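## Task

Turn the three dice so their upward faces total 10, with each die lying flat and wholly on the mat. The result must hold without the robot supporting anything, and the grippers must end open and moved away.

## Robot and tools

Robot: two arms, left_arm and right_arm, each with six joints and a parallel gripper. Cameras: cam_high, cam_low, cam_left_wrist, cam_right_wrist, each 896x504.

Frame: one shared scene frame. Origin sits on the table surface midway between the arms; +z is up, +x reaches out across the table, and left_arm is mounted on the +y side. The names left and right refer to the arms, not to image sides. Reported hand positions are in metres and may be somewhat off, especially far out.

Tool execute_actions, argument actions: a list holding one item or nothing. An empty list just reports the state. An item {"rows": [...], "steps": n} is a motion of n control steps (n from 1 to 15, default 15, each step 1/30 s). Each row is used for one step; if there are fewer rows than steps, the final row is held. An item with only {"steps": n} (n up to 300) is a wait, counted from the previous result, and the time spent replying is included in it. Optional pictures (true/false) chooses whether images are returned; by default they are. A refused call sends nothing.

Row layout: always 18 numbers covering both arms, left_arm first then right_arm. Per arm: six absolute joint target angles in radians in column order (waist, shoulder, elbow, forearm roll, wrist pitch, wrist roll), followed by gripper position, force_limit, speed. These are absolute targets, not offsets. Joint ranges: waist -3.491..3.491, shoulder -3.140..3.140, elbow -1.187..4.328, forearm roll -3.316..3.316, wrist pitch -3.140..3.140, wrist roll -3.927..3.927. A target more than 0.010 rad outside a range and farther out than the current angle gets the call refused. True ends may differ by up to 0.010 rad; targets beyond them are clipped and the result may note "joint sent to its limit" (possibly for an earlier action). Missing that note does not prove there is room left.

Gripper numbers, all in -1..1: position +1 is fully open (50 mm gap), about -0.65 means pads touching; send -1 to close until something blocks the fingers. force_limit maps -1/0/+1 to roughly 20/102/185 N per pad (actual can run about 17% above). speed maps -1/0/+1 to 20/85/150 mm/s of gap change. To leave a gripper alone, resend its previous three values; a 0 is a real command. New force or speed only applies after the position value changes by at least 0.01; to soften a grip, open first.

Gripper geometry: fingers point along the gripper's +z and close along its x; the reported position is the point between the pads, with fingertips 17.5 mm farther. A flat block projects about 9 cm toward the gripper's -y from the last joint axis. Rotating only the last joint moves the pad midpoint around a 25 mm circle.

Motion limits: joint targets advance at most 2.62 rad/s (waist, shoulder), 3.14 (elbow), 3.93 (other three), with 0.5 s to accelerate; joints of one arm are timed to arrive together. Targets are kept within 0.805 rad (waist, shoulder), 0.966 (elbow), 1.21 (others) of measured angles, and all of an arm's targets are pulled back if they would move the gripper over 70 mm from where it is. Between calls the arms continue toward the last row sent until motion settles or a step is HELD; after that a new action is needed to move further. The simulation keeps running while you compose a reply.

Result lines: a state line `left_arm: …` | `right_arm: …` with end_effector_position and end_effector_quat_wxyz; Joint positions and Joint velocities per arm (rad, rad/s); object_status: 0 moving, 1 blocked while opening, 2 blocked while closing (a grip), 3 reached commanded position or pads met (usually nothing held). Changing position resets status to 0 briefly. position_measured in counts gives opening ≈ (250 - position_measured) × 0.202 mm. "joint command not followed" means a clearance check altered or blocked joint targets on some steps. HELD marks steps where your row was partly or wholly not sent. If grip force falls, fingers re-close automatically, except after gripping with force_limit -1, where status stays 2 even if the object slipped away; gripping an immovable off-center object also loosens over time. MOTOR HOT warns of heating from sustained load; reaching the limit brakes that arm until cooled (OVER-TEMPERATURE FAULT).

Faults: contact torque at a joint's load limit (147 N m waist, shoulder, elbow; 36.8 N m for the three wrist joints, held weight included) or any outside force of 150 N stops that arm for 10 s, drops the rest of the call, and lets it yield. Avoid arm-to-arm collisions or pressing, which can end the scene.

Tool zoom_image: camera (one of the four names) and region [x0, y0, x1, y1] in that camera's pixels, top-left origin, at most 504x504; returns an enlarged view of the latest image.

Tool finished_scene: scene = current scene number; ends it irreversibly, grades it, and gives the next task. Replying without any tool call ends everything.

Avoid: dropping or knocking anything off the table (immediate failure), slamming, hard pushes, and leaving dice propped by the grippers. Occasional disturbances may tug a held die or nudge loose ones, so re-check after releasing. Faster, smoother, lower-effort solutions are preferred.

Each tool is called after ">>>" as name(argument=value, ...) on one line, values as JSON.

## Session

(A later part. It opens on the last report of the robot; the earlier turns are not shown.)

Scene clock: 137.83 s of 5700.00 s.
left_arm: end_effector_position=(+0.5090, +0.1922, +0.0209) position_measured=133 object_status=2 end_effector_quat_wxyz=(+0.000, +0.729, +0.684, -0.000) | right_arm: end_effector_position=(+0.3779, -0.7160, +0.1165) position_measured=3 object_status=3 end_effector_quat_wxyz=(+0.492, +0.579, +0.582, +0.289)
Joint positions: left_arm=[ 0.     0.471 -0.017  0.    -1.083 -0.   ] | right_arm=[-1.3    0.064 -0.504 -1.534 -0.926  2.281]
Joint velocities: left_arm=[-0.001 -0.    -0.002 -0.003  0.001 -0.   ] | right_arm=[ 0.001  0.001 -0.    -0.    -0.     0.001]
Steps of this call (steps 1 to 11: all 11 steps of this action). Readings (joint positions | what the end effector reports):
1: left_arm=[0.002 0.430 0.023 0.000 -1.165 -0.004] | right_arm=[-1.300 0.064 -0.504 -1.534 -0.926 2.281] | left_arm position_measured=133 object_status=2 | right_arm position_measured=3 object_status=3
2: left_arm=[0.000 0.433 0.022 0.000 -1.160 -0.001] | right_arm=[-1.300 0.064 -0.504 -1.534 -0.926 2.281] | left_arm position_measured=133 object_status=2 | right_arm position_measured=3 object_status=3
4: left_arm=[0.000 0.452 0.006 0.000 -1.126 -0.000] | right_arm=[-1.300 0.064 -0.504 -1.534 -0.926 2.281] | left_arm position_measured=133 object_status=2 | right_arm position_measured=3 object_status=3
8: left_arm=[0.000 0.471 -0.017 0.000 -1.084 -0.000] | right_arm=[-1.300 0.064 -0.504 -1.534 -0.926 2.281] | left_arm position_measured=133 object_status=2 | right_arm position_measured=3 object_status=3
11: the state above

>>> execute_actions(actions=[{"rows":[[0,0.471,-0.017,0,-1.083,0,1,-0.5,0,-1.3,0.064,-0.504,-1.534,-0.926,2.281,1,0,0],[0,0.471,-0.017,0,-1.083,0,1,-0.5,0,-1.3,0.064,-0.504,-1.534,-0.926,2.281,1,0,0],[0,0.471,-0.017,0,-1.083,0,1,-0.5,0,-1.3,0.064,-0.504,-1.534,-0.926,2.281,1,0,0],[0,0.471,-0.017,0,-1.083,0,1,-0.5,0,-1.3,0.064,-0.504,-1.534,-0.926,2.281,1,0,0],[0,0.471,-0.017,0,-1.083,0,1,-0.5,0,-1.3,0.064,-0.504,-1.534,-0.926,2.281,1,0,0],[0,0.471,-0.017,0,-1.083,0,1,-0.5,0,-1.3,0.064,-0.504,-1.534,-0.926,2.281,1,0,0],[0,0.43,0.024,0,-1.165,0,1,-0.5,0,-1.3,0.064,-0.504,-1.534,-0.926,2.281,1,0,0]],"steps":15}])

>>> execute_actions(actions=[{"rows":[[0,0.75,0.47,0,-1.7,0,1,-0.5,0,-1.3,0.064,-0.504,-1.534,-0.926,2.281,1,0,0]],"steps":15}], pictures=false)

>>> execute_actions(actions=[{"rows":[[0,1.10,0.922,0,-2.155,0,1,-0.5,0,-1.3,0.064,-0.504,-1.534,-0.926,2.281,1,0,0]],"steps":15}], pictures=false)

>>> execute_actions(actions=[{"rows":[[0,1.123,0.922,0,-2.155,0,1,-0.5,0,-1.3,0.064,-0.504,-1.534,-0.926,2.281,1,0,0]],"steps":8}])

Scene clock: 149.43 s of 5700.00 s.
left_arm: end_effector_position=(+0.5090, +0.1923, +0.0597) position_measured=3 object_status=0 end_effector_quat_wxyz=(-0.000, +0.729, +0.684, -0.000) | right_arm: end_effector_position=(+0.3779, -0.7160, +0.1165) position_measured=3 object_status=3 end_effector_quat_wxyz=(+0.492, +0.579, +0.582, +0.289)
Joint positions: left_arm=[-0.     0.43   0.024 -0.    -1.165  0.   ] | right_arm=[-1.3    0.064 -0.504 -1.534 -0.926  2.281]
Joint velocities: left_arm=[-0.    -0.    -0.001 -0.    -0.004 -0.001] | right_arm=[ 0.003 -0.001 -0.001 -0.     0.    -0.003]
Steps of this call (steps 1 to 15: the robot went on to your last target; steps 16 to 90: nothing new was sent; then 8.10 s passed at rest; steps 91 to 105: all 15 steps of this action). Readings (joint positions | what the end effector reports):
91: left_arm=[-0.000 0.471 -0.017 -0.000 -1.083 0.000] | right_arm=[-1.300 0.064 -0.504 -1.534 -0.926 2.281] | left_arm position_measured=126 object_status=0 | right_arm position_measured=3 object_status=3
92: left_arm=[-0.000 0.471 -0.017 -0.000 -1.083 0.000] | right_arm=[-1.300 0.064 -0.504 -1.534 -0.926 2.281] | left_arm position_measured=112 object_status=0 | right_arm position_measured=3 object_status=3
94: left_arm=[-0.000 0.471 -0.017 -0.000 -1.083 0.000] | right_arm=[-1.300 0.064 -0.504 -1.534 -0.926 2.281] | left_arm position_measured=84 object_status=0 | right_arm position_measured=3 object_status=3
98: left_arm=[-0.000 0.469 -0.015 -0.000 -1.088 0.000] | right_arm=[-1.300 0.064 -0.504 -1.534 -0.926 2.281] | left_arm position_measured=27 object_status=0 | right_arm position_measured=3 object_status=3
105: the state above

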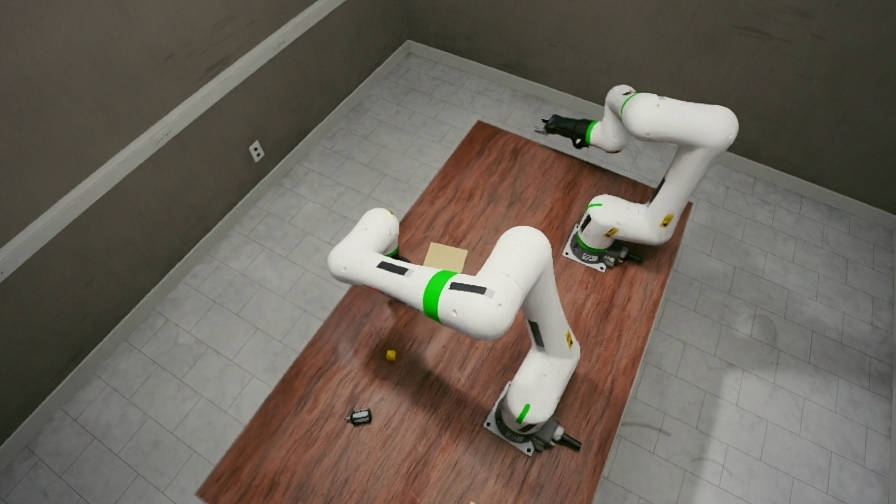

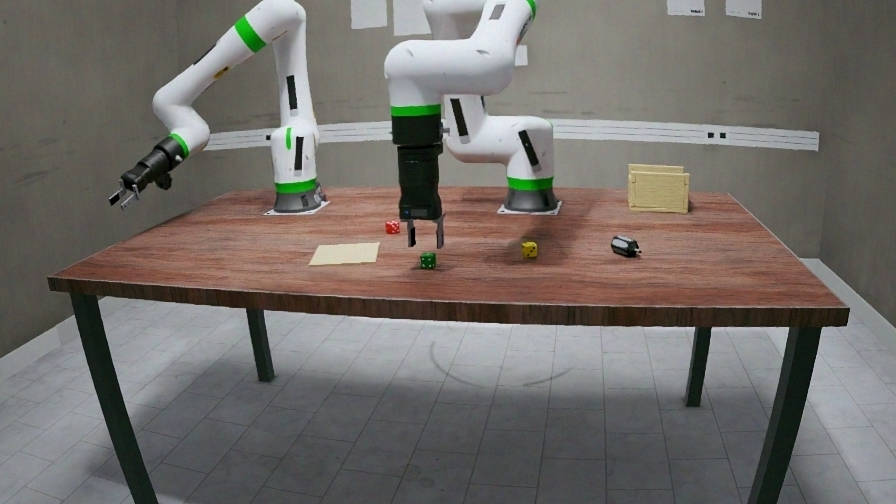

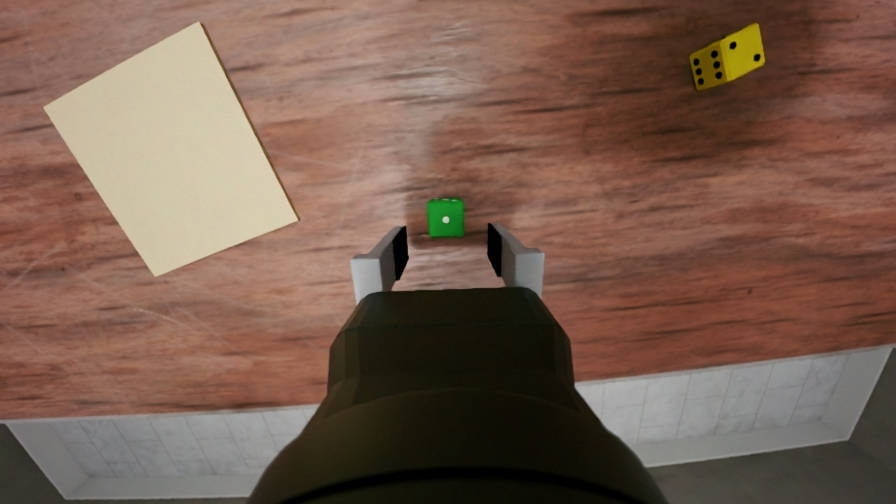

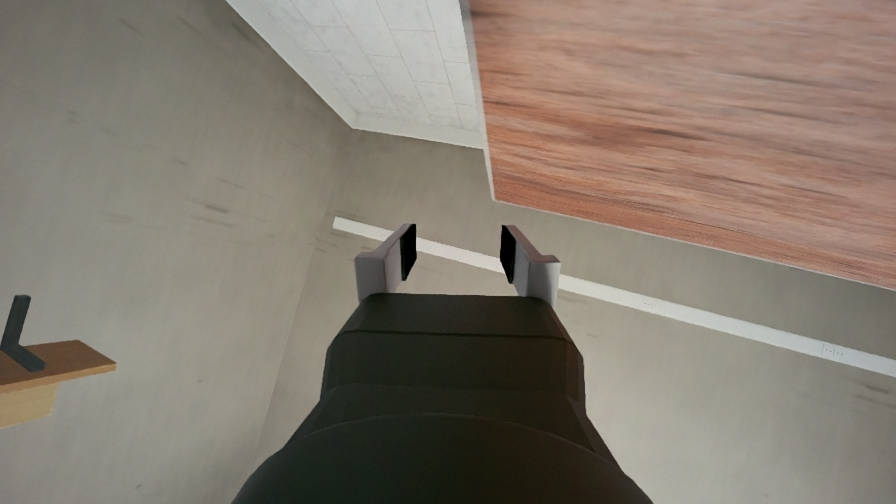

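Scene clock: 149.93 s of 5700.00 s.
left_arm: end_effector_position=(+0.5077, +0.1923, +0.0743) position_measured=3 object_status=3 end_effector_quat_wxyz=(-0.143, +0.715, +0.671, -0.135) | right_arm: end_effector_position=(+0.3779, -0.7160, +0.1165) position_measured=3 object_status=3 end_effector_quat_wxyz=(+0.492, +0.579, +0.582, +0.289)
Joint positions: left_arm=[-0.     0.74   0.456  0.    -1.683  0.   ] | right_arm=[-1.3    0.064 -0.504 -1.534 -0.926  2.281]
Joint velocities: left_arm=[ 0.     0.29   0.406  0.    -0.485 -0.   ] | right_arm=[-0.001 -0.001  0.001 -0.001 -0.001  0.001]
Steps of this call (steps 1 to 15: all 15 steps of this action). Readings (joint positions | what the end effector reports):
1: left_arm=[-0.000 0.430 0.024 -0.000 -1.165 0.000] | right_arm=[-1.300 0.064 -0.504 -1.534 -0.926 2.281] | left_arm position_measured=3 object_status=0 | right_arm position_measured=3 object_status=3
2: left_arm=[-0.000 0.433 0.028 -0.000 -1.170 0.000] | right_arm=[-1.300 0.064 -0.504 -1.534 -0.926 2.281] | left_arm position_measured=3 object_status=3 | right_arm position_measured=3 object_status=3
4: left_arm=[-0.000 0.454 0.057 -0.000 -1.205 -0.000] | right_arm=[-1.300 0.064 -0.504 -1.534 -0.926 2.281] | left_arm position_measured=3 object_status=3 | right_arm position_measured=3 object_status=3
8: left_arm=[-0.000 0.555 0.197 0.000 -1.373 0.000] | right_arm=[-1.300 0.064 -0.504 -1.534 -0.926 2.281] | left_arm position_measured=3 object_status=3 | right_arm position_measured=3 object_status=3
15: the state above

Scene clock: 150.43 s of 5700.00 s.
left_arm: end_effector_position=(+0.5122, +0.1920, +0.0748) position_measured=3 object_status=3 end_effector_quat_wxyz=(-0.270, +0.678, +0.636, -0.253) | right_arm: end_effector_position=(+0.3779, -0.7160, +0.1165) position_measured=3 object_status=3 end_effector_quat_wxyz=(+0.492, +0.579, +0.582, +0.289)
Joint positions: left_arm=[-0.     1.095  0.916  0.    -2.149  0.   ] | right_arm=[-1.3    0.064 -0.504 -1.534 -0.926  2.281]
Joint velocities: left_arm=[-0.001  0.197  0.25   0.001 -0.245 -0.001] | right_arm=[-0.001 -0.    -0.001  0.    -0.     0.   ]
Steps of this call (steps 1 to 15: all 15 steps of this action). Readings (joint positions | what the end effector reports):
1: left_arm=[-0.000 0.747 0.466 0.000 -1.695 0.000] | right_arm=[-1.300 0.064 -0.504 -1.534 -0.926 2.281] | left_arm position_measured=3 object_status=3 | right_arm position_measured=3 object_status=3
2: left_arm=[-0.000 0.756 0.478 0.000 -1.709 -0.000] | right_arm=[-1.300 0.064 -0.504 -1.534 -0.926 2.281] | left_arm position_measured=3 object_status=3 | right_arm position_measured=3 object_status=3
4: left_arm=[-0.000 0.787 0.520 0.000 -1.754 -0.000] | right_arm=[-1.300 0.064 -0.504 -1.534 -0.926 2.281] | left_arm position_measured=3 object_status=3 | right_arm position_measured=3 object_status=3
8: left_arm=[-0.000 0.916 0.688 0.000 -1.927 0.000] | right_arm=[-1.300 0.064 -0.504 -1.534 -0.926 2.281] | left_arm position_measured=3 object_status=3 | right_arm position_measured=3 object_status=3
15: the state above

Scene clock: 150.70 s of 5700.00 s.
left_arm: end_effector_position=(+0.5096, +0.1921, +0.0625) position_measured=3 object_status=3 end_effector_quat_wxyz=(-0.279, +0.674, +0.632, -0.262) | right_arm: end_effector_position=(+0.3779, -0.7160, +0.1165) position_measured=3 object_status=3 end_effector_quat_wxyz=(+0.492, +0.579, +0.582, +0.289)
Joint positions: left_arm=[-0.     1.123  0.922  0.    -2.155  0.   ] | right_arm=[-1.3    0.064 -0.504 -1.534 -0.926  2.281]
Joint velocities: left_arm=[ 0.     0.002  0.     0.     0.    -0.001] | right_arm=[-0.001 -0.001  0.    -0.     0.     0.001]
Steps of this call (steps 1 to 8: all 8 steps of this action). Readings (joint positions | what the end effector reports):
1: left_arm=[-0.000 1.100 0.921 0.000 -2.154 0.000] | right_arm=[-1.300 0.064 -0.504 -1.534 -0.926 2.281] | left_arm position_measured=3 object_status=3 | right_arm position_measured=3 object_status=3
2: left_arm=[-0.000 1.104 0.922 0.000 -2.155 0.000] | right_arm=[-1.300 0.064 -0.504 -1.534 -0.926 2.281] | left_arm position_measured=3 object_status=3 | right_arm position_measured=3 object_status=3
4: left_arm=[-0.000 1.119 0.922 0.000 -2.155 0.000] | right_arm=[-1.300 0.064 -0.504 -1.534 -0.926 2.281] | left_arm position_measured=3 object_status=3 | right_arm position_measured=3 object_status=3
8: the state above

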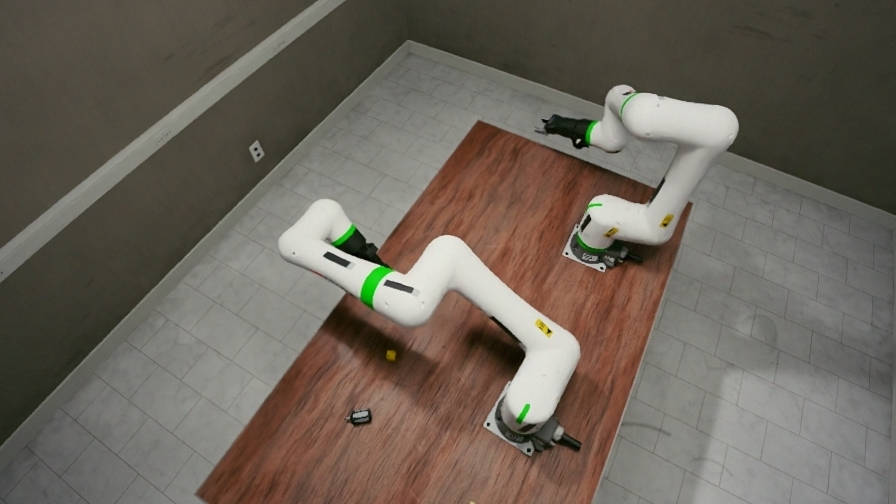

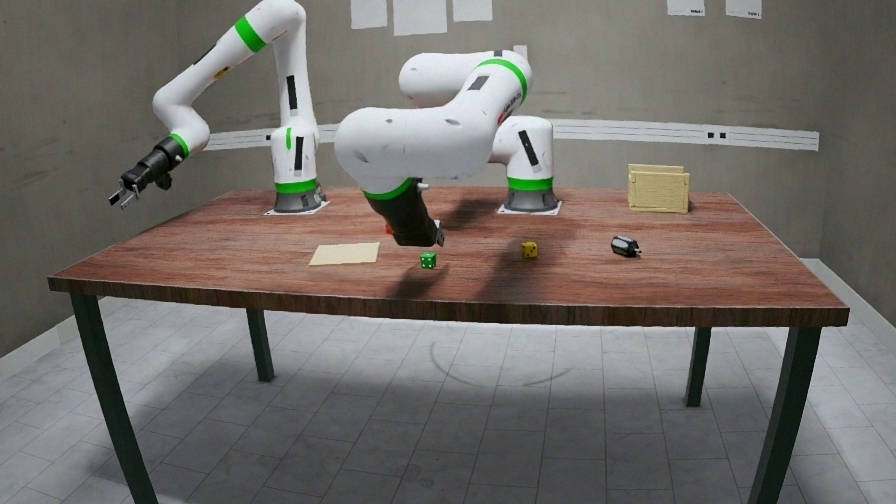

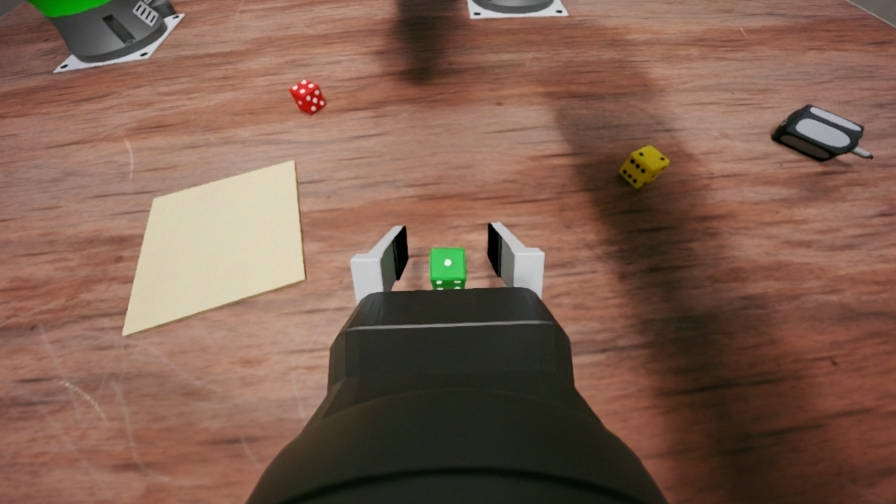

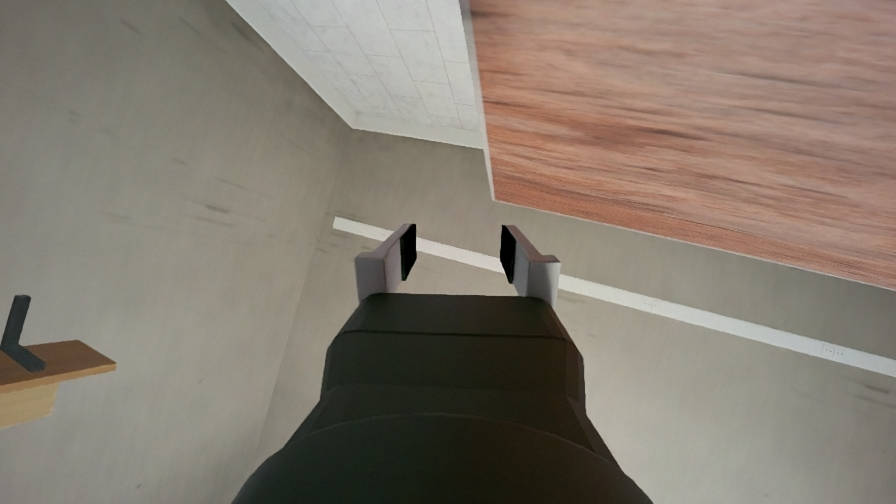

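>>> execute_actions(actions=[{"rows":[[0,1.172,0.908,0,-2.092,0,1,-0.5,0,-1.3,0.064,-0.504,-1.534,-0.926,2.281,1,0,0]],"steps":12}])

Scene clock: 157.87 s of 5700.00 s.
left_arm: end_effector_position=(+0.5114, +0.1921, +0.0179) position_measured=3 object_status=3 end_effector_quat_wxyz=(-0.279, +0.674, +0.632, -0.262) | right_arm: end_effector_position=(+0.3779, -0.7160, +0.1165) position_measured=3 object_status=3 end_effector_quat_wxyz=(+0.492, +0.579, +0.582, +0.289)
Joint positions: left_arm=[ 0.     1.172  0.908 -0.    -2.092  0.   ] | right_arm=[-1.3    0.064 -0.504 -1.534 -0.926  2.281]
Joint velocities: left_arm=[ 0.     0.     0.     0.001  0.001 -0.   ] | right_arm=[ 0.001 -0.001 -0.001  0.001 -0.001  0.   ]
Steps of this call (steps 1 to 15: the robot went on to your last target; steps 16 to 90: nothing new was sent; then 3.77 s passed at rest; steps 91 to 102: all 12 steps of this action). Readings (joint positions | what the end effector reports):
91: left_arm=[0.000 1.123 0.922 -0.000 -2.155 0.000] | right_arm=[-1.300 0.064 -0.504 -1.534 -0.926 2.281] | left_arm position_measured=3 object_status=3 | right_arm position_measured=3 object_status=3
92: left_arm=[0.000 1.126 0.921 0.000 -2.151 0.000] | right_arm=[-1.300 0.064 -0.504 -1.534 -0.926 2.281] | left_arm position_measured=3 object_status=3 | right_arm position_measured=3 object_status=3
94: left_arm=[0.000 1.149 0.915 -0.000 -2.121 0.000] | right_arm=[-1.300 0.064 -0.504 -1.534 -0.926 2.281] | left_arm position_measured=3 object_status=3 | right_arm position_measured=3 object_status=3
98: left_arm=[0.000 1.172 0.908 -0.000 -2.093 0.000] | right_arm=[-1.300 0.064 -0.504 -1.534 -0.926 2.281] | left_arm position_measured=3 object_status=3 | right_arm position_measured=3 object_status=3
102: the state above

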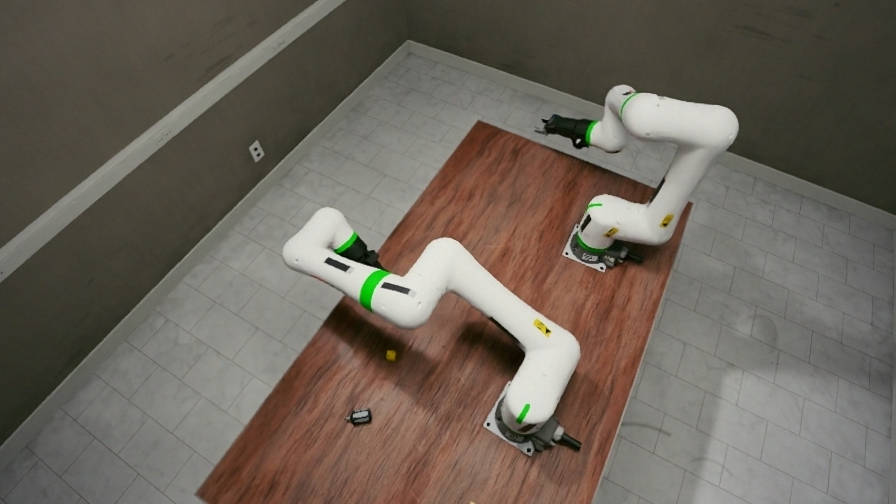

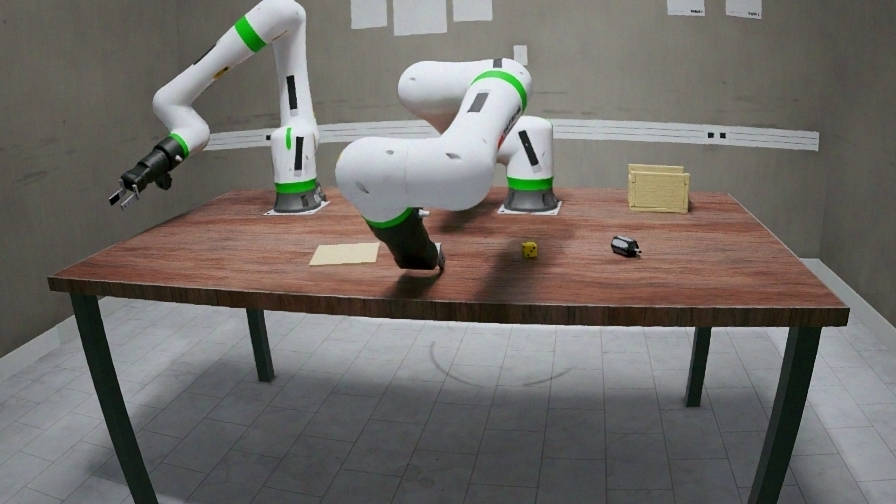

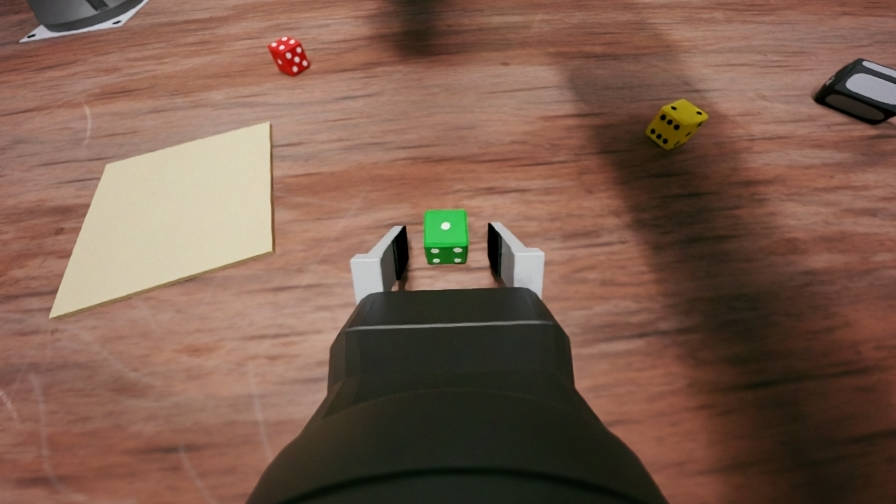

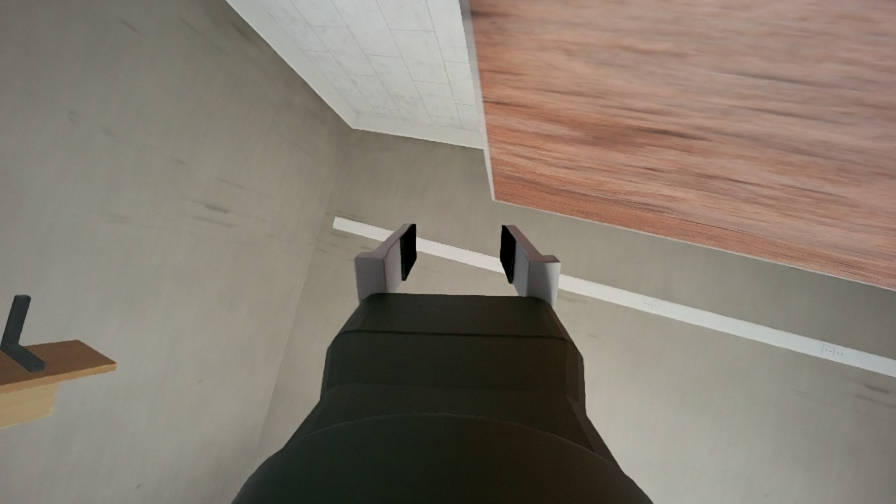

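>>> execute_actions(actions=[{"rows":[[0,1.172,0.908,0,-2.092,0,-1,-0.5,0,-1.3,0.064,-0.504,-1.534,-0.926,2.281,1,0,0]],"steps":14}], pictures=false)

>>> execute_actions(actions=[{"rows":[[0,1.10,0.922,0,-2.155,0,-1,-0.5,0,-1.3,0.064,-0.504,-1.534,-0.926,2.281,1,0,0],[0,1.10,0.922,0,-2.155,0,-1,-0.5,0,-1.3,0.064,-0.504,-1.534,-0.926,2.281,1,0,0],[0,1.10,0.922,0,-2.155,0,-1,-0.5,0,-1.3,0.064,-0.504,-1.534,-0.926,2.281,1,0,0],[0,1.10,0.922,0,-2.155,0,-1,-0.5,0,-1.3,0.064,-0.504,-1.534,-0.926,2.281,1,0,0],[0,1.10,0.922,0,-2.155,0,-1,-0.5,0,-1.3,0.064,-0.504,-1.534,-0.926,2.281,1,0,0],[0,1.10,0.922,0,-2.155,0,-1,-0.5,0,-1.3,0.064,-0.504,-1.534,-0.926,2.281,1,0,0],[-0.1,0.73,0.5,0,-1.7,0,-1,-0.5,0,-1.3,0.064,-0.504,-1.534,-0.926,2.281,1,0,0]],"steps":15}], pictures=false)

>>> execute_actions(actions=[{"rows":[[-0.1,0.73,0.5,0,-1.7,0,-1,-0.5,0,-1.3,0.064,-0.504,-1.534,-0.926,2.281,1,0,0],[-0.1,0.73,0.5,0,-1.7,0,-1,-0.5,0,-1.3,0.064,-0.504,-1.534,-0.926,2.281,1,0,0],[-0.1,0.73,0.5,0,-1.7,0,-1,-0.5,0,-1.3,0.064,-0.504,-1.534,-0.926,2.281,1,0,0],[-0.1,0.73,0.5,0,-1.7,0,-1,-0.5,0,-1.3,0.064,-0.504,-1.534,-0.926,2.281,1,0,0],[-0.25,0.40,0.10,0,-1.27,0,-1,-0.5,0,-1.3,0.064,-0.504,-1.534,-0.926,2.281,1,0,0]],"steps":15}], pictures=false)

>>> execute_actions(actions=[{"rows":[[-0.3,0.40,0.10,0,-1.27,0,-1,-0.5,0,-1.3,0.064,-0.504,-1.534,-0.926,2.281,1,0,0],[-0.3,0.40,0.10,0,-1.27,0,-1,-0.5,0,-1.3,0.064,-0.504,-1.534,-0.926,2.281,1,0,0],[-0.3,0.40,0.10,0,-1.27,0,-1,-0.5,0,-1.3,0.064,-0.504,-1.534,-0.926,2.281,1,0,0],[-0.36,0.028,-0.641,0,-0.204,0,-1,-0.5,0,-1.3,0.064,-0.504,-1.534,-0.926,2.281,1,0,0]],"steps":15}], pictures=false)

>>> execute_actions(actions=[{"rows":[[-0.36,0.028,-0.641,0,-0.204,0,-1,-0.5,0,-1.3,0.064,-0.504,-1.534,-0.926,2.281,1,0,0]],"steps":15}])

Scene clock: 174.70 s of 5700.00 s.
left_arm: end_effector_position=(+0.5116, +0.1920, +0.0177) position_measured=132 object_status=0 end_effector_quat_wxyz=(-0.279, +0.674, +0.632, -0.262) | right_arm: end_effector_position=(+0.3779, -0.7160, +0.1165) position_measured=3 object_status=3 end_effector_quat_wxyz=(+0.492, +0.579, +0.582, +0.289)
Joint positions: left_arm=[-0.     1.172  0.908  0.    -2.092 -0.   ] | right_arm=[-1.3    0.064 -0.504 -1.534 -0.926  2.281]
Joint velocities: left_arm=[ 0.     0.    -0.001  0.    -0.001 -0.   ] | right_arm=[ 0.002  0.     0.    -0.     0.     0.001]
Steps of this call (steps 1 to 15: the robot went on to your last target; steps 16 to 90: nothing new was sent; then 13.37 s passed at rest; steps 91 to 104: all 14 steps of this action). Readings (joint positions | what the end effector reports):
91: left_arm=[-0.000 1.172 0.908 0.000 -2.092 -0.000] | right_arm=[-1.300 0.064 -0.504 -1.534 -0.926 2.281] | left_arm position_measured=11 object_status=0 | right_arm position_measured=3 object_status=3
92: left_arm=[-0.000 1.172 0.908 0.000 -2.092 -0.000] | right_arm=[-1.300 0.064 -0.504 -1.534 -0.926 2.281] | left_arm position_measured=25 object_status=0 | right_arm position_measured=3 object_status=3
94: left_arm=[-0.000 1.172 0.908 0.000 -2.092 -0.000] | right_arm=[-1.300 0.064 -0.504 -1.534 -0.926 2.281] | left_arm position_measured=53 object_status=0 | right_arm position_measured=3 object_status=3
98: left_arm=[-0.000 1.172 0.908 0.000 -2.092 -0.000] | right_arm=[-1.300 0.064 -0.504 -1.534 -0.926 2.281] | left_arm position_measured=109 object_status=0 | right_arm position_measured=3 object_status=3
104: the state above

Scene clock: 175.20 s of 5700.00 s.
left_arm: end_effector_position=(+0.5081, +0.1641, +0.1077) position_measured=132 object_status=2 end_effector_quat_wxyz=(-0.199, +0.720, +0.641, -0.177) | right_arm: end_effector_position=(+0.3779, -0.7160, +0.1165) position_measured=3 object_status=3 end_effector_quat_wxyz=(+0.492, +0.579, +0.582, +0.289)
Joint positions: left_arm=[-0.052  0.876  0.71   0.    -1.944 -0.   ] | right_arm=[-1.3    0.064 -0.504 -1.534 -0.926  2.281]
Joint velocities: left_arm=[-0.364 -1.155 -1.521  0.001  1.667 -0.   ] | right_arm=[ 0.     0.001 -0.001 -0.001 -0.001 -0.001]
Steps of this call (steps 1 to 15: all 15 steps of this action). Readings (joint positions | what the end effector reports):
1: left_arm=[-0.000 1.172 0.908 0.000 -2.092 -0.000] | right_arm=[-1.300 0.064 -0.504 -1.534 -0.926 2.281] | left_arm position_measured=132 object_status=0 | right_arm position_measured=3 object_status=3
2: left_arm=[-0.000 1.169 0.908 -0.000 -2.094 -0.000] | right_arm=[-1.300 0.064 -0.504 -1.534 -0.926 2.281] | left_arm position_measured=132 object_status=2 | right_arm position_measured=3 object_status=3
4: left_arm=[-0.000 1.146 0.913 -0.000 -2.115 -0.000] | right_arm=[-1.300 0.064 -0.504 -1.534 -0.926 2.281] | left_arm position_measured=132 object_status=2 | right_arm position_measured=3 object_status=3
8: left_arm=[-0.001 1.094 0.919 0.000 -2.152 -0.000] | right_arm=[-1.300 0.064 -0.504 -1.534 -0.926 2.281] | left_arm position_measured=132 object_status=2 | right_arm position_measured=3 object_status=3
15: the state above

Scene clock: 175.70 s of 5700.00 s.
left_arm: end_effector_position=(+0.4638, +0.0732, +0.1050) position_measured=132 object_status=2 end_effector_quat_wxyz=(-0.017, +0.803, +0.595, -0.013) | right_arm: end_effector_position=(+0.3779, -0.7160, +0.1165) position_measured=3 object_status=3 end_effector_quat_wxyz=(+0.492, +0.579, +0.582, +0.289)
Joint positions: left_arm=[-0.231  0.44   0.147  0.    -1.32  -0.   ] | right_arm=[-1.3    0.064 -0.504 -1.534 -0.926  2.281]
Joint velocities: left_arm=[-0.303 -0.626 -0.733  0.001  0.769  0.   ] | right_arm=[ 0.001 -0.     0.001  0.002 -0.     0.001]
Steps of this call (steps 1 to 15: all 15 steps of this action). Readings (joint positions | what the end effector reports):
1: left_arm=[-0.063 0.841 0.660 0.000 -1.887 -0.000] | right_arm=[-1.300 0.064 -0.504 -1.534 -0.926 2.281] | left_arm position_measured=132 object_status=2 | right_arm position_measured=3 object_status=3
2: left_arm=[-0.073 0.810 0.616 0.000 -1.836 -0.000] | right_arm=[-1.300 0.064 -0.504 -1.534 -0.926 2.281] | left_arm position_measured=132 object_status=2 | right_arm position_measured=3 object_status=3
4: left_arm=[-0.089 0.764 0.550 0.000 -1.759 -0.000] | right_arm=[-1.300 0.064 -0.504 -1.534 -0.926 2.281] | left_arm position_measured=132 object_status=2 | right_arm position_measured=3 object_status=3
8: left_arm=[-0.119 0.682 0.436 0.000 -1.627 -0.000] | right_arm=[-1.300 0.064 -0.504 -1.534 -0.926 2.281] | left_arm position_measured=132 object_status=2 | right_arm position_measured=3 object_status=3
15: the state above

Scene clock: 176.20 s of 5700.00 s.
left_arm: end_effector_position=(+0.4362, +0.0157, +0.0688) position_measured=132 object_status=2 end_effector_quat_wxyz=(+0.145, +0.824, +0.540, +0.095) | right_arm: end_effector_position=(+0.3779, -0.7160, +0.1165) position_measured=3 object_status=3 end_effector_quat_wxyz=(+0.492, +0.579, +0.582, +0.289)
Joint positions: left_arm=[-0.346  0.215 -0.269  0.    -0.739 -0.   ] | right_arm=[-1.3    0.064 -0.504 -1.534 -0.926  2.281]
Joint velocities: left_arm=[-0.096 -0.961 -1.921 -0.     2.749  0.001] | right_arm=[ 0.001  0.    -0.     0.001  0.    -0.002]
Steps of this call (steps 1 to 15: all 15 steps of this action). Readings (joint positions | what the end effector reports):
1: left_arm=[-0.240 0.422 0.126 0.000 -1.297 -0.000] | right_arm=[-1.300 0.064 -0.504 -1.534 -0.926 2.281] | left_arm position_measured=132 object_status=2 | right_arm position_measured=3 object_status=3
2: left_arm=[-0.250 0.409 0.111 0.000 -1.282 -0.000] | right_arm=[-1.300 0.064 -0.504 -1.534 -0.926 2.281] | left_arm position_measured=132 object_status=2 | right_arm position_measured=3 object_status=3
4: left_arm=[-0.280 0.400 0.100 0.000 -1.270 -0.000] | right_arm=[-1.300 0.064 -0.504 -1.534 -0.926 2.281] | left_arm position_measured=132 object_status=2 | right_arm position_measured=3 object_status=3
8: left_arm=[-0.314 0.375 0.050 0.000 -1.198 -0.000] | right_arm=[-1.300 0.064 -0.504 -1.534 -0.926 2.281] | left_arm position_measured=132 object_status=2 | right_arm position_measured=3 object_status=3
15: the state above

Scene clock: 176.70 s of 5700.00 s.
left_arm: end_effector_position=(+0.4167, +0.0157, +0.0608) position_measured=132 object_status=2 end_effector_quat_wxyz=(+0.287, +0.789, +0.510, +0.185) | right_arm: end_effector_position=(+0.3779, -0.7160, +0.1165) position_measured=3 object_status=3 end_effector_quat_wxyz=(+0.492, +0.579, +0.582, +0.289)
Joint positions: left_arm=[-0.36   0.028 -0.641 -0.    -0.204 -0.   ] | right_arm=[-1.3    0.064 -0.504 -1.534 -0.926  2.281]
Joint velocities: left_arm=[-0.    -0.001 -0.003 -0.     0.001  0.001] | right_arm=[ 0.001 -0.002 -0.    -0.    -0.    -0.002]
Steps of this call (steps 1 to 15: all 15 steps of this action). Readings (joint positions | what the end effector reports):
1: left_arm=[-0.349 0.183 -0.333 0.000 -0.648 -0.000] | right_arm=[-1.300 0.064 -0.504 -1.534 -0.926 2.281] | left_arm position_measured=132 object_status=2 | right_arm position_measured=3 object_status=3
2: left_arm=[-0.351 0.154 -0.391 -0.000 -0.565 -0.000] | right_arm=[-1.300 0.064 -0.504 -1.534 -0.926 2.281] | left_arm position_measured=132 object_status=2 | right_arm position_measured=3 object_status=3
4: left_arm=[-0.356 0.105 -0.488 -0.000 -0.424 -0.000] | right_arm=[-1.300 0.064 -0.504 -1.534 -0.926 2.281] | left_arm position_measured=132 object_status=2 | right_arm position_measured=3 object_status=3
8: left_arm=[-0.360 0.043 -0.611 -0.000 -0.247 -0.000] | right_arm=[-1.300 0.064 -0.504 -1.534 -0.926 2.281] | left_arm position_measured=132 object_status=2 | right_arm position_measured=3 object_status=3
15: the state above

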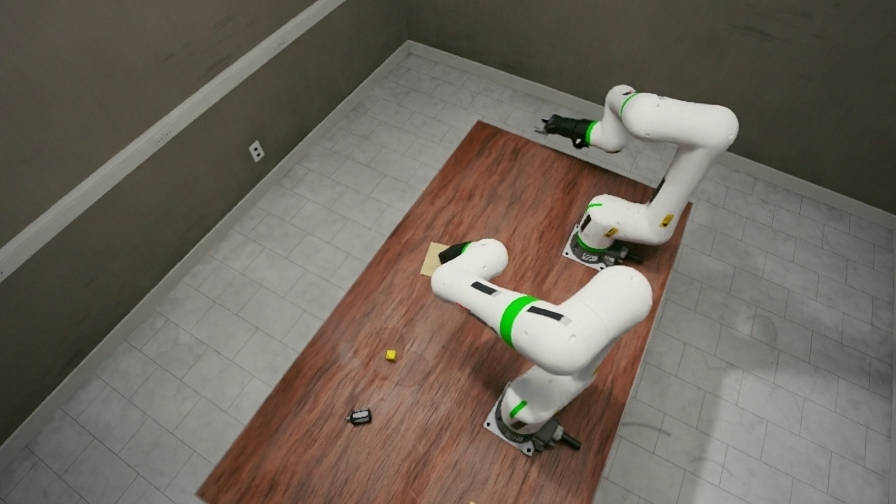

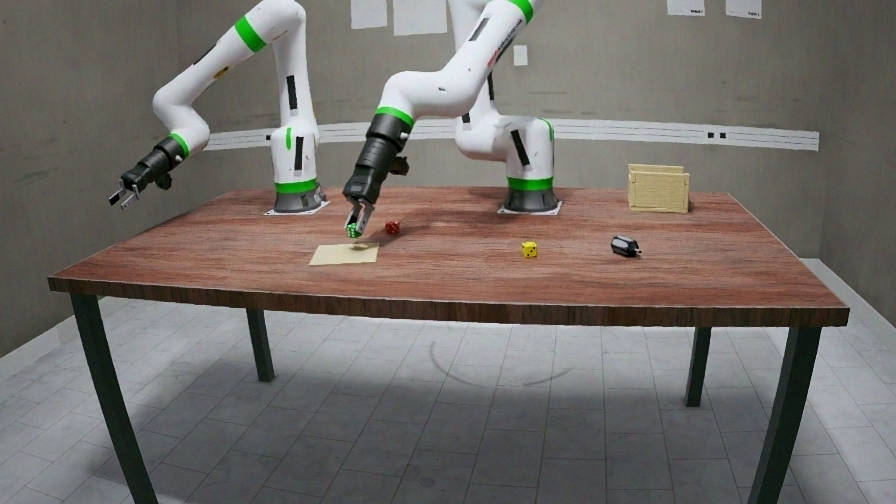

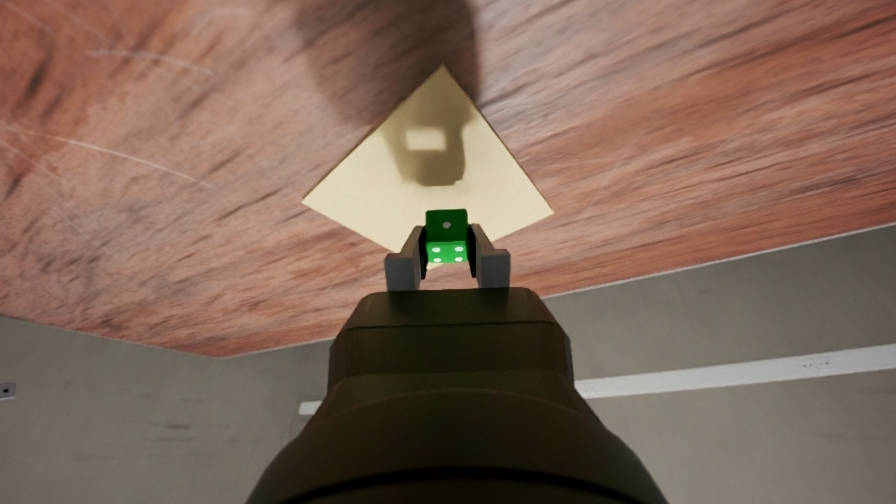

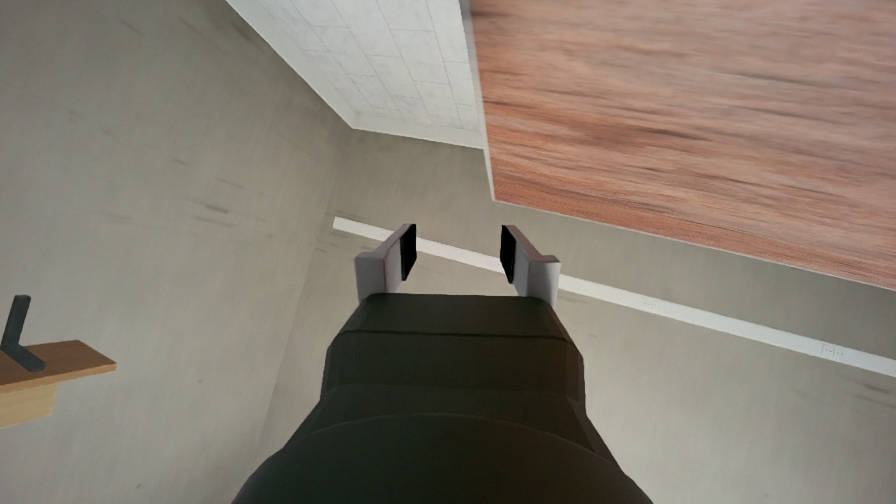

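>>> execute_actions(actions=[{"rows":[[-0.36,0.07,-0.606,0,-0.196,0,-1,-0.5,0,-1.3,0.064,-0.504,-1.534,-0.926,2.281,1,0,0],[-0.36,0.07,-0.606,0,-0.196,0,-1,-0.5,0,-1.3,0.064,-0.504,-1.534,-0.926,2.281,1,0,0],[-0.36,0.07,-0.606,0,-0.196,0,-1,-0.5,0,-1.3,0.064,-0.504,-1.534,-0.926,2.281,1,0,0],[-0.36,0.07,-0.606,0,-0.196,0,-1,-0.5,0,-1.3,0.064,-0.504,-1.534,-0.926,2.281,1,0,0],[-0.36,0.136,-0.635,0,-0.101,0,-1,-0.5,0,-1.3,0.064,-0.504,-1.534,-0.926,2.281,1,0,0]],"steps":15}])

Scene clock: 187.93 s of 5700.00 s.
left_arm: end_effector_position=(+0.4312, +0.0091, +0.0253) position_measured=132 object_status=2 end_effector_quat_wxyz=(+0.288, +0.789, +0.510, +0.186) | right_arm: end_effector_position=(+0.3779, -0.7160, +0.1165) position_measured=3 object_status=3 end_effector_quat_wxyz=(+0.492, +0.579, +0.582, +0.289)
Joint positions: left_arm=[-0.36   0.135 -0.634  0.    -0.101  0.   ] | right_arm=[-1.3    0.064 -0.504 -1.534 -0.926  2.281]
Joint velocities: left_arm=[ 0.     0.005 -0.003 -0.001  0.002 -0.   ] | right_arm=[ 0.     0.    -0.    -0.001  0.001 -0.001]
Steps of this call (steps 1 to 15: the robot went on to your last target; steps 16 to 90: nothing new was sent; then 7.73 s passed at rest; steps 91 to 105: all 15 steps of this action). Readings (joint positions | what the end effector reports):
91: left_arm=[-0.360 0.028 -0.641 -0.000 -0.204 0.000] | right_arm=[-1.300 0.064 -0.504 -1.534 -0.926 2.281] | left_arm position_measured=132 object_status=2 | right_arm position_measured=3 object_status=3
92: left_arm=[-0.360 0.031 -0.639 -0.000 -0.203 0.000] | right_arm=[-1.300 0.064 -0.504 -1.534 -0.926 2.281] | left_arm position_measured=132 object_status=2 | right_arm position_measured=3 object_status=3
94: left_arm=[-0.360 0.053 -0.621 -0.000 -0.199 -0.000] | right_arm=[-1.300 0.064 -0.504 -1.534 -0.926 2.281] | left_arm position_measured=132 object_status=2 | right_arm position_measured=3 object_status=3
98: left_arm=[-0.360 0.106 -0.615 0.000 -0.157 0.000] | right_arm=[-1.300 0.064 -0.504 -1.534 -0.926 2.281] | left_arm position_measured=132 object_status=2 | right_arm position_measured=3 object_status=3
105: the state above

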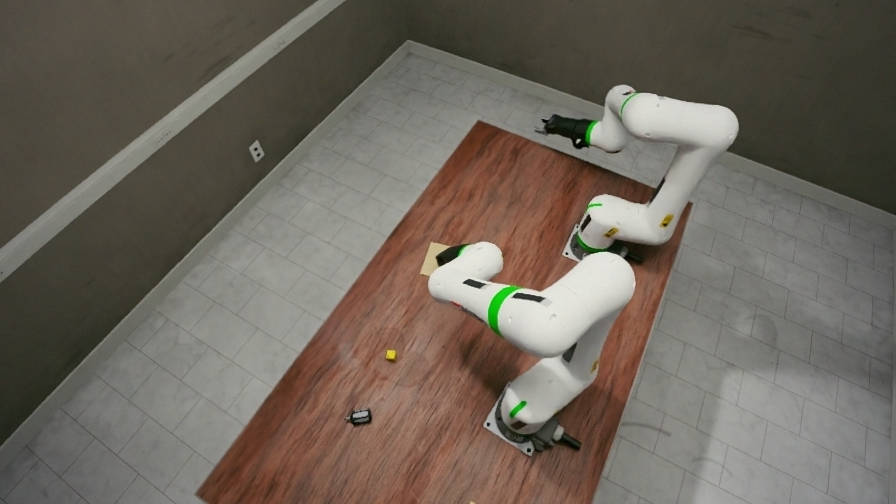

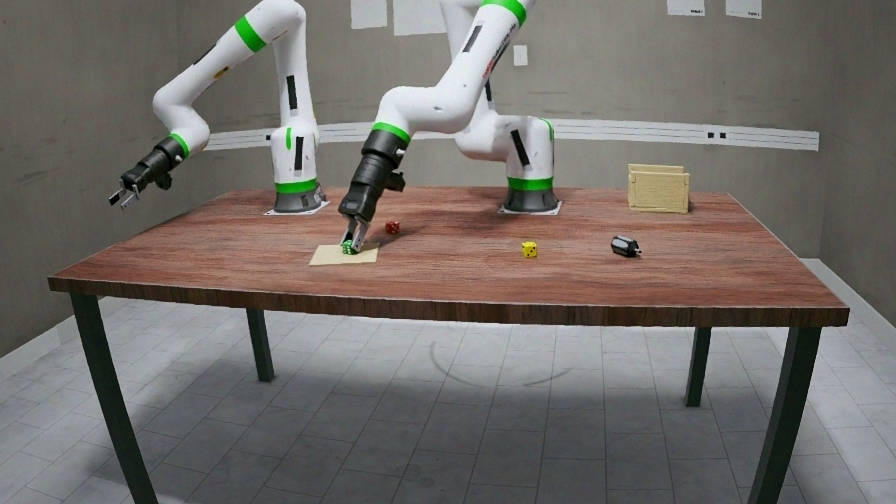

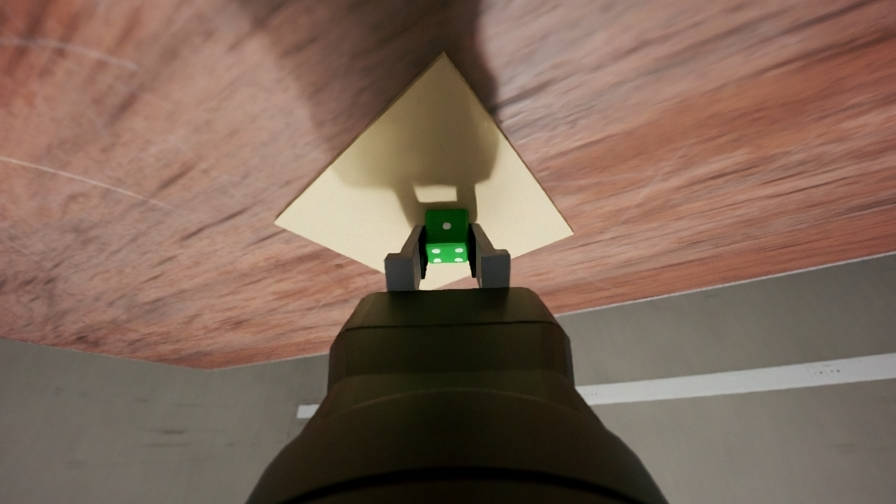

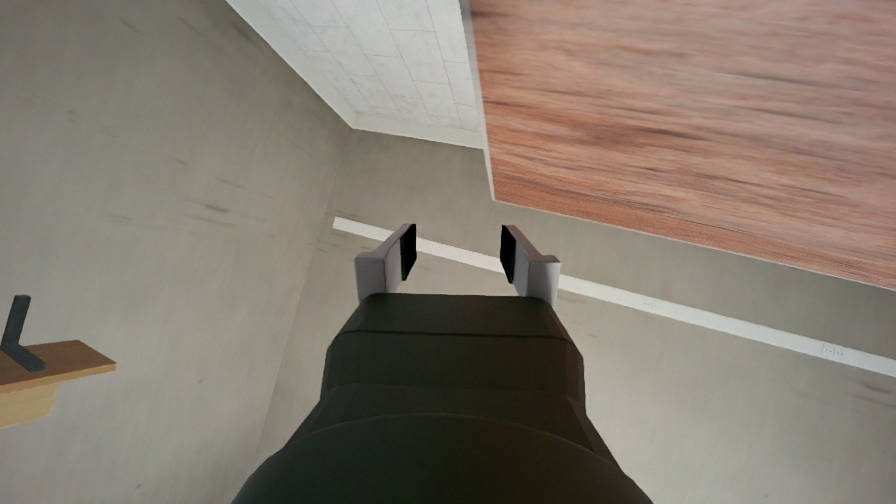

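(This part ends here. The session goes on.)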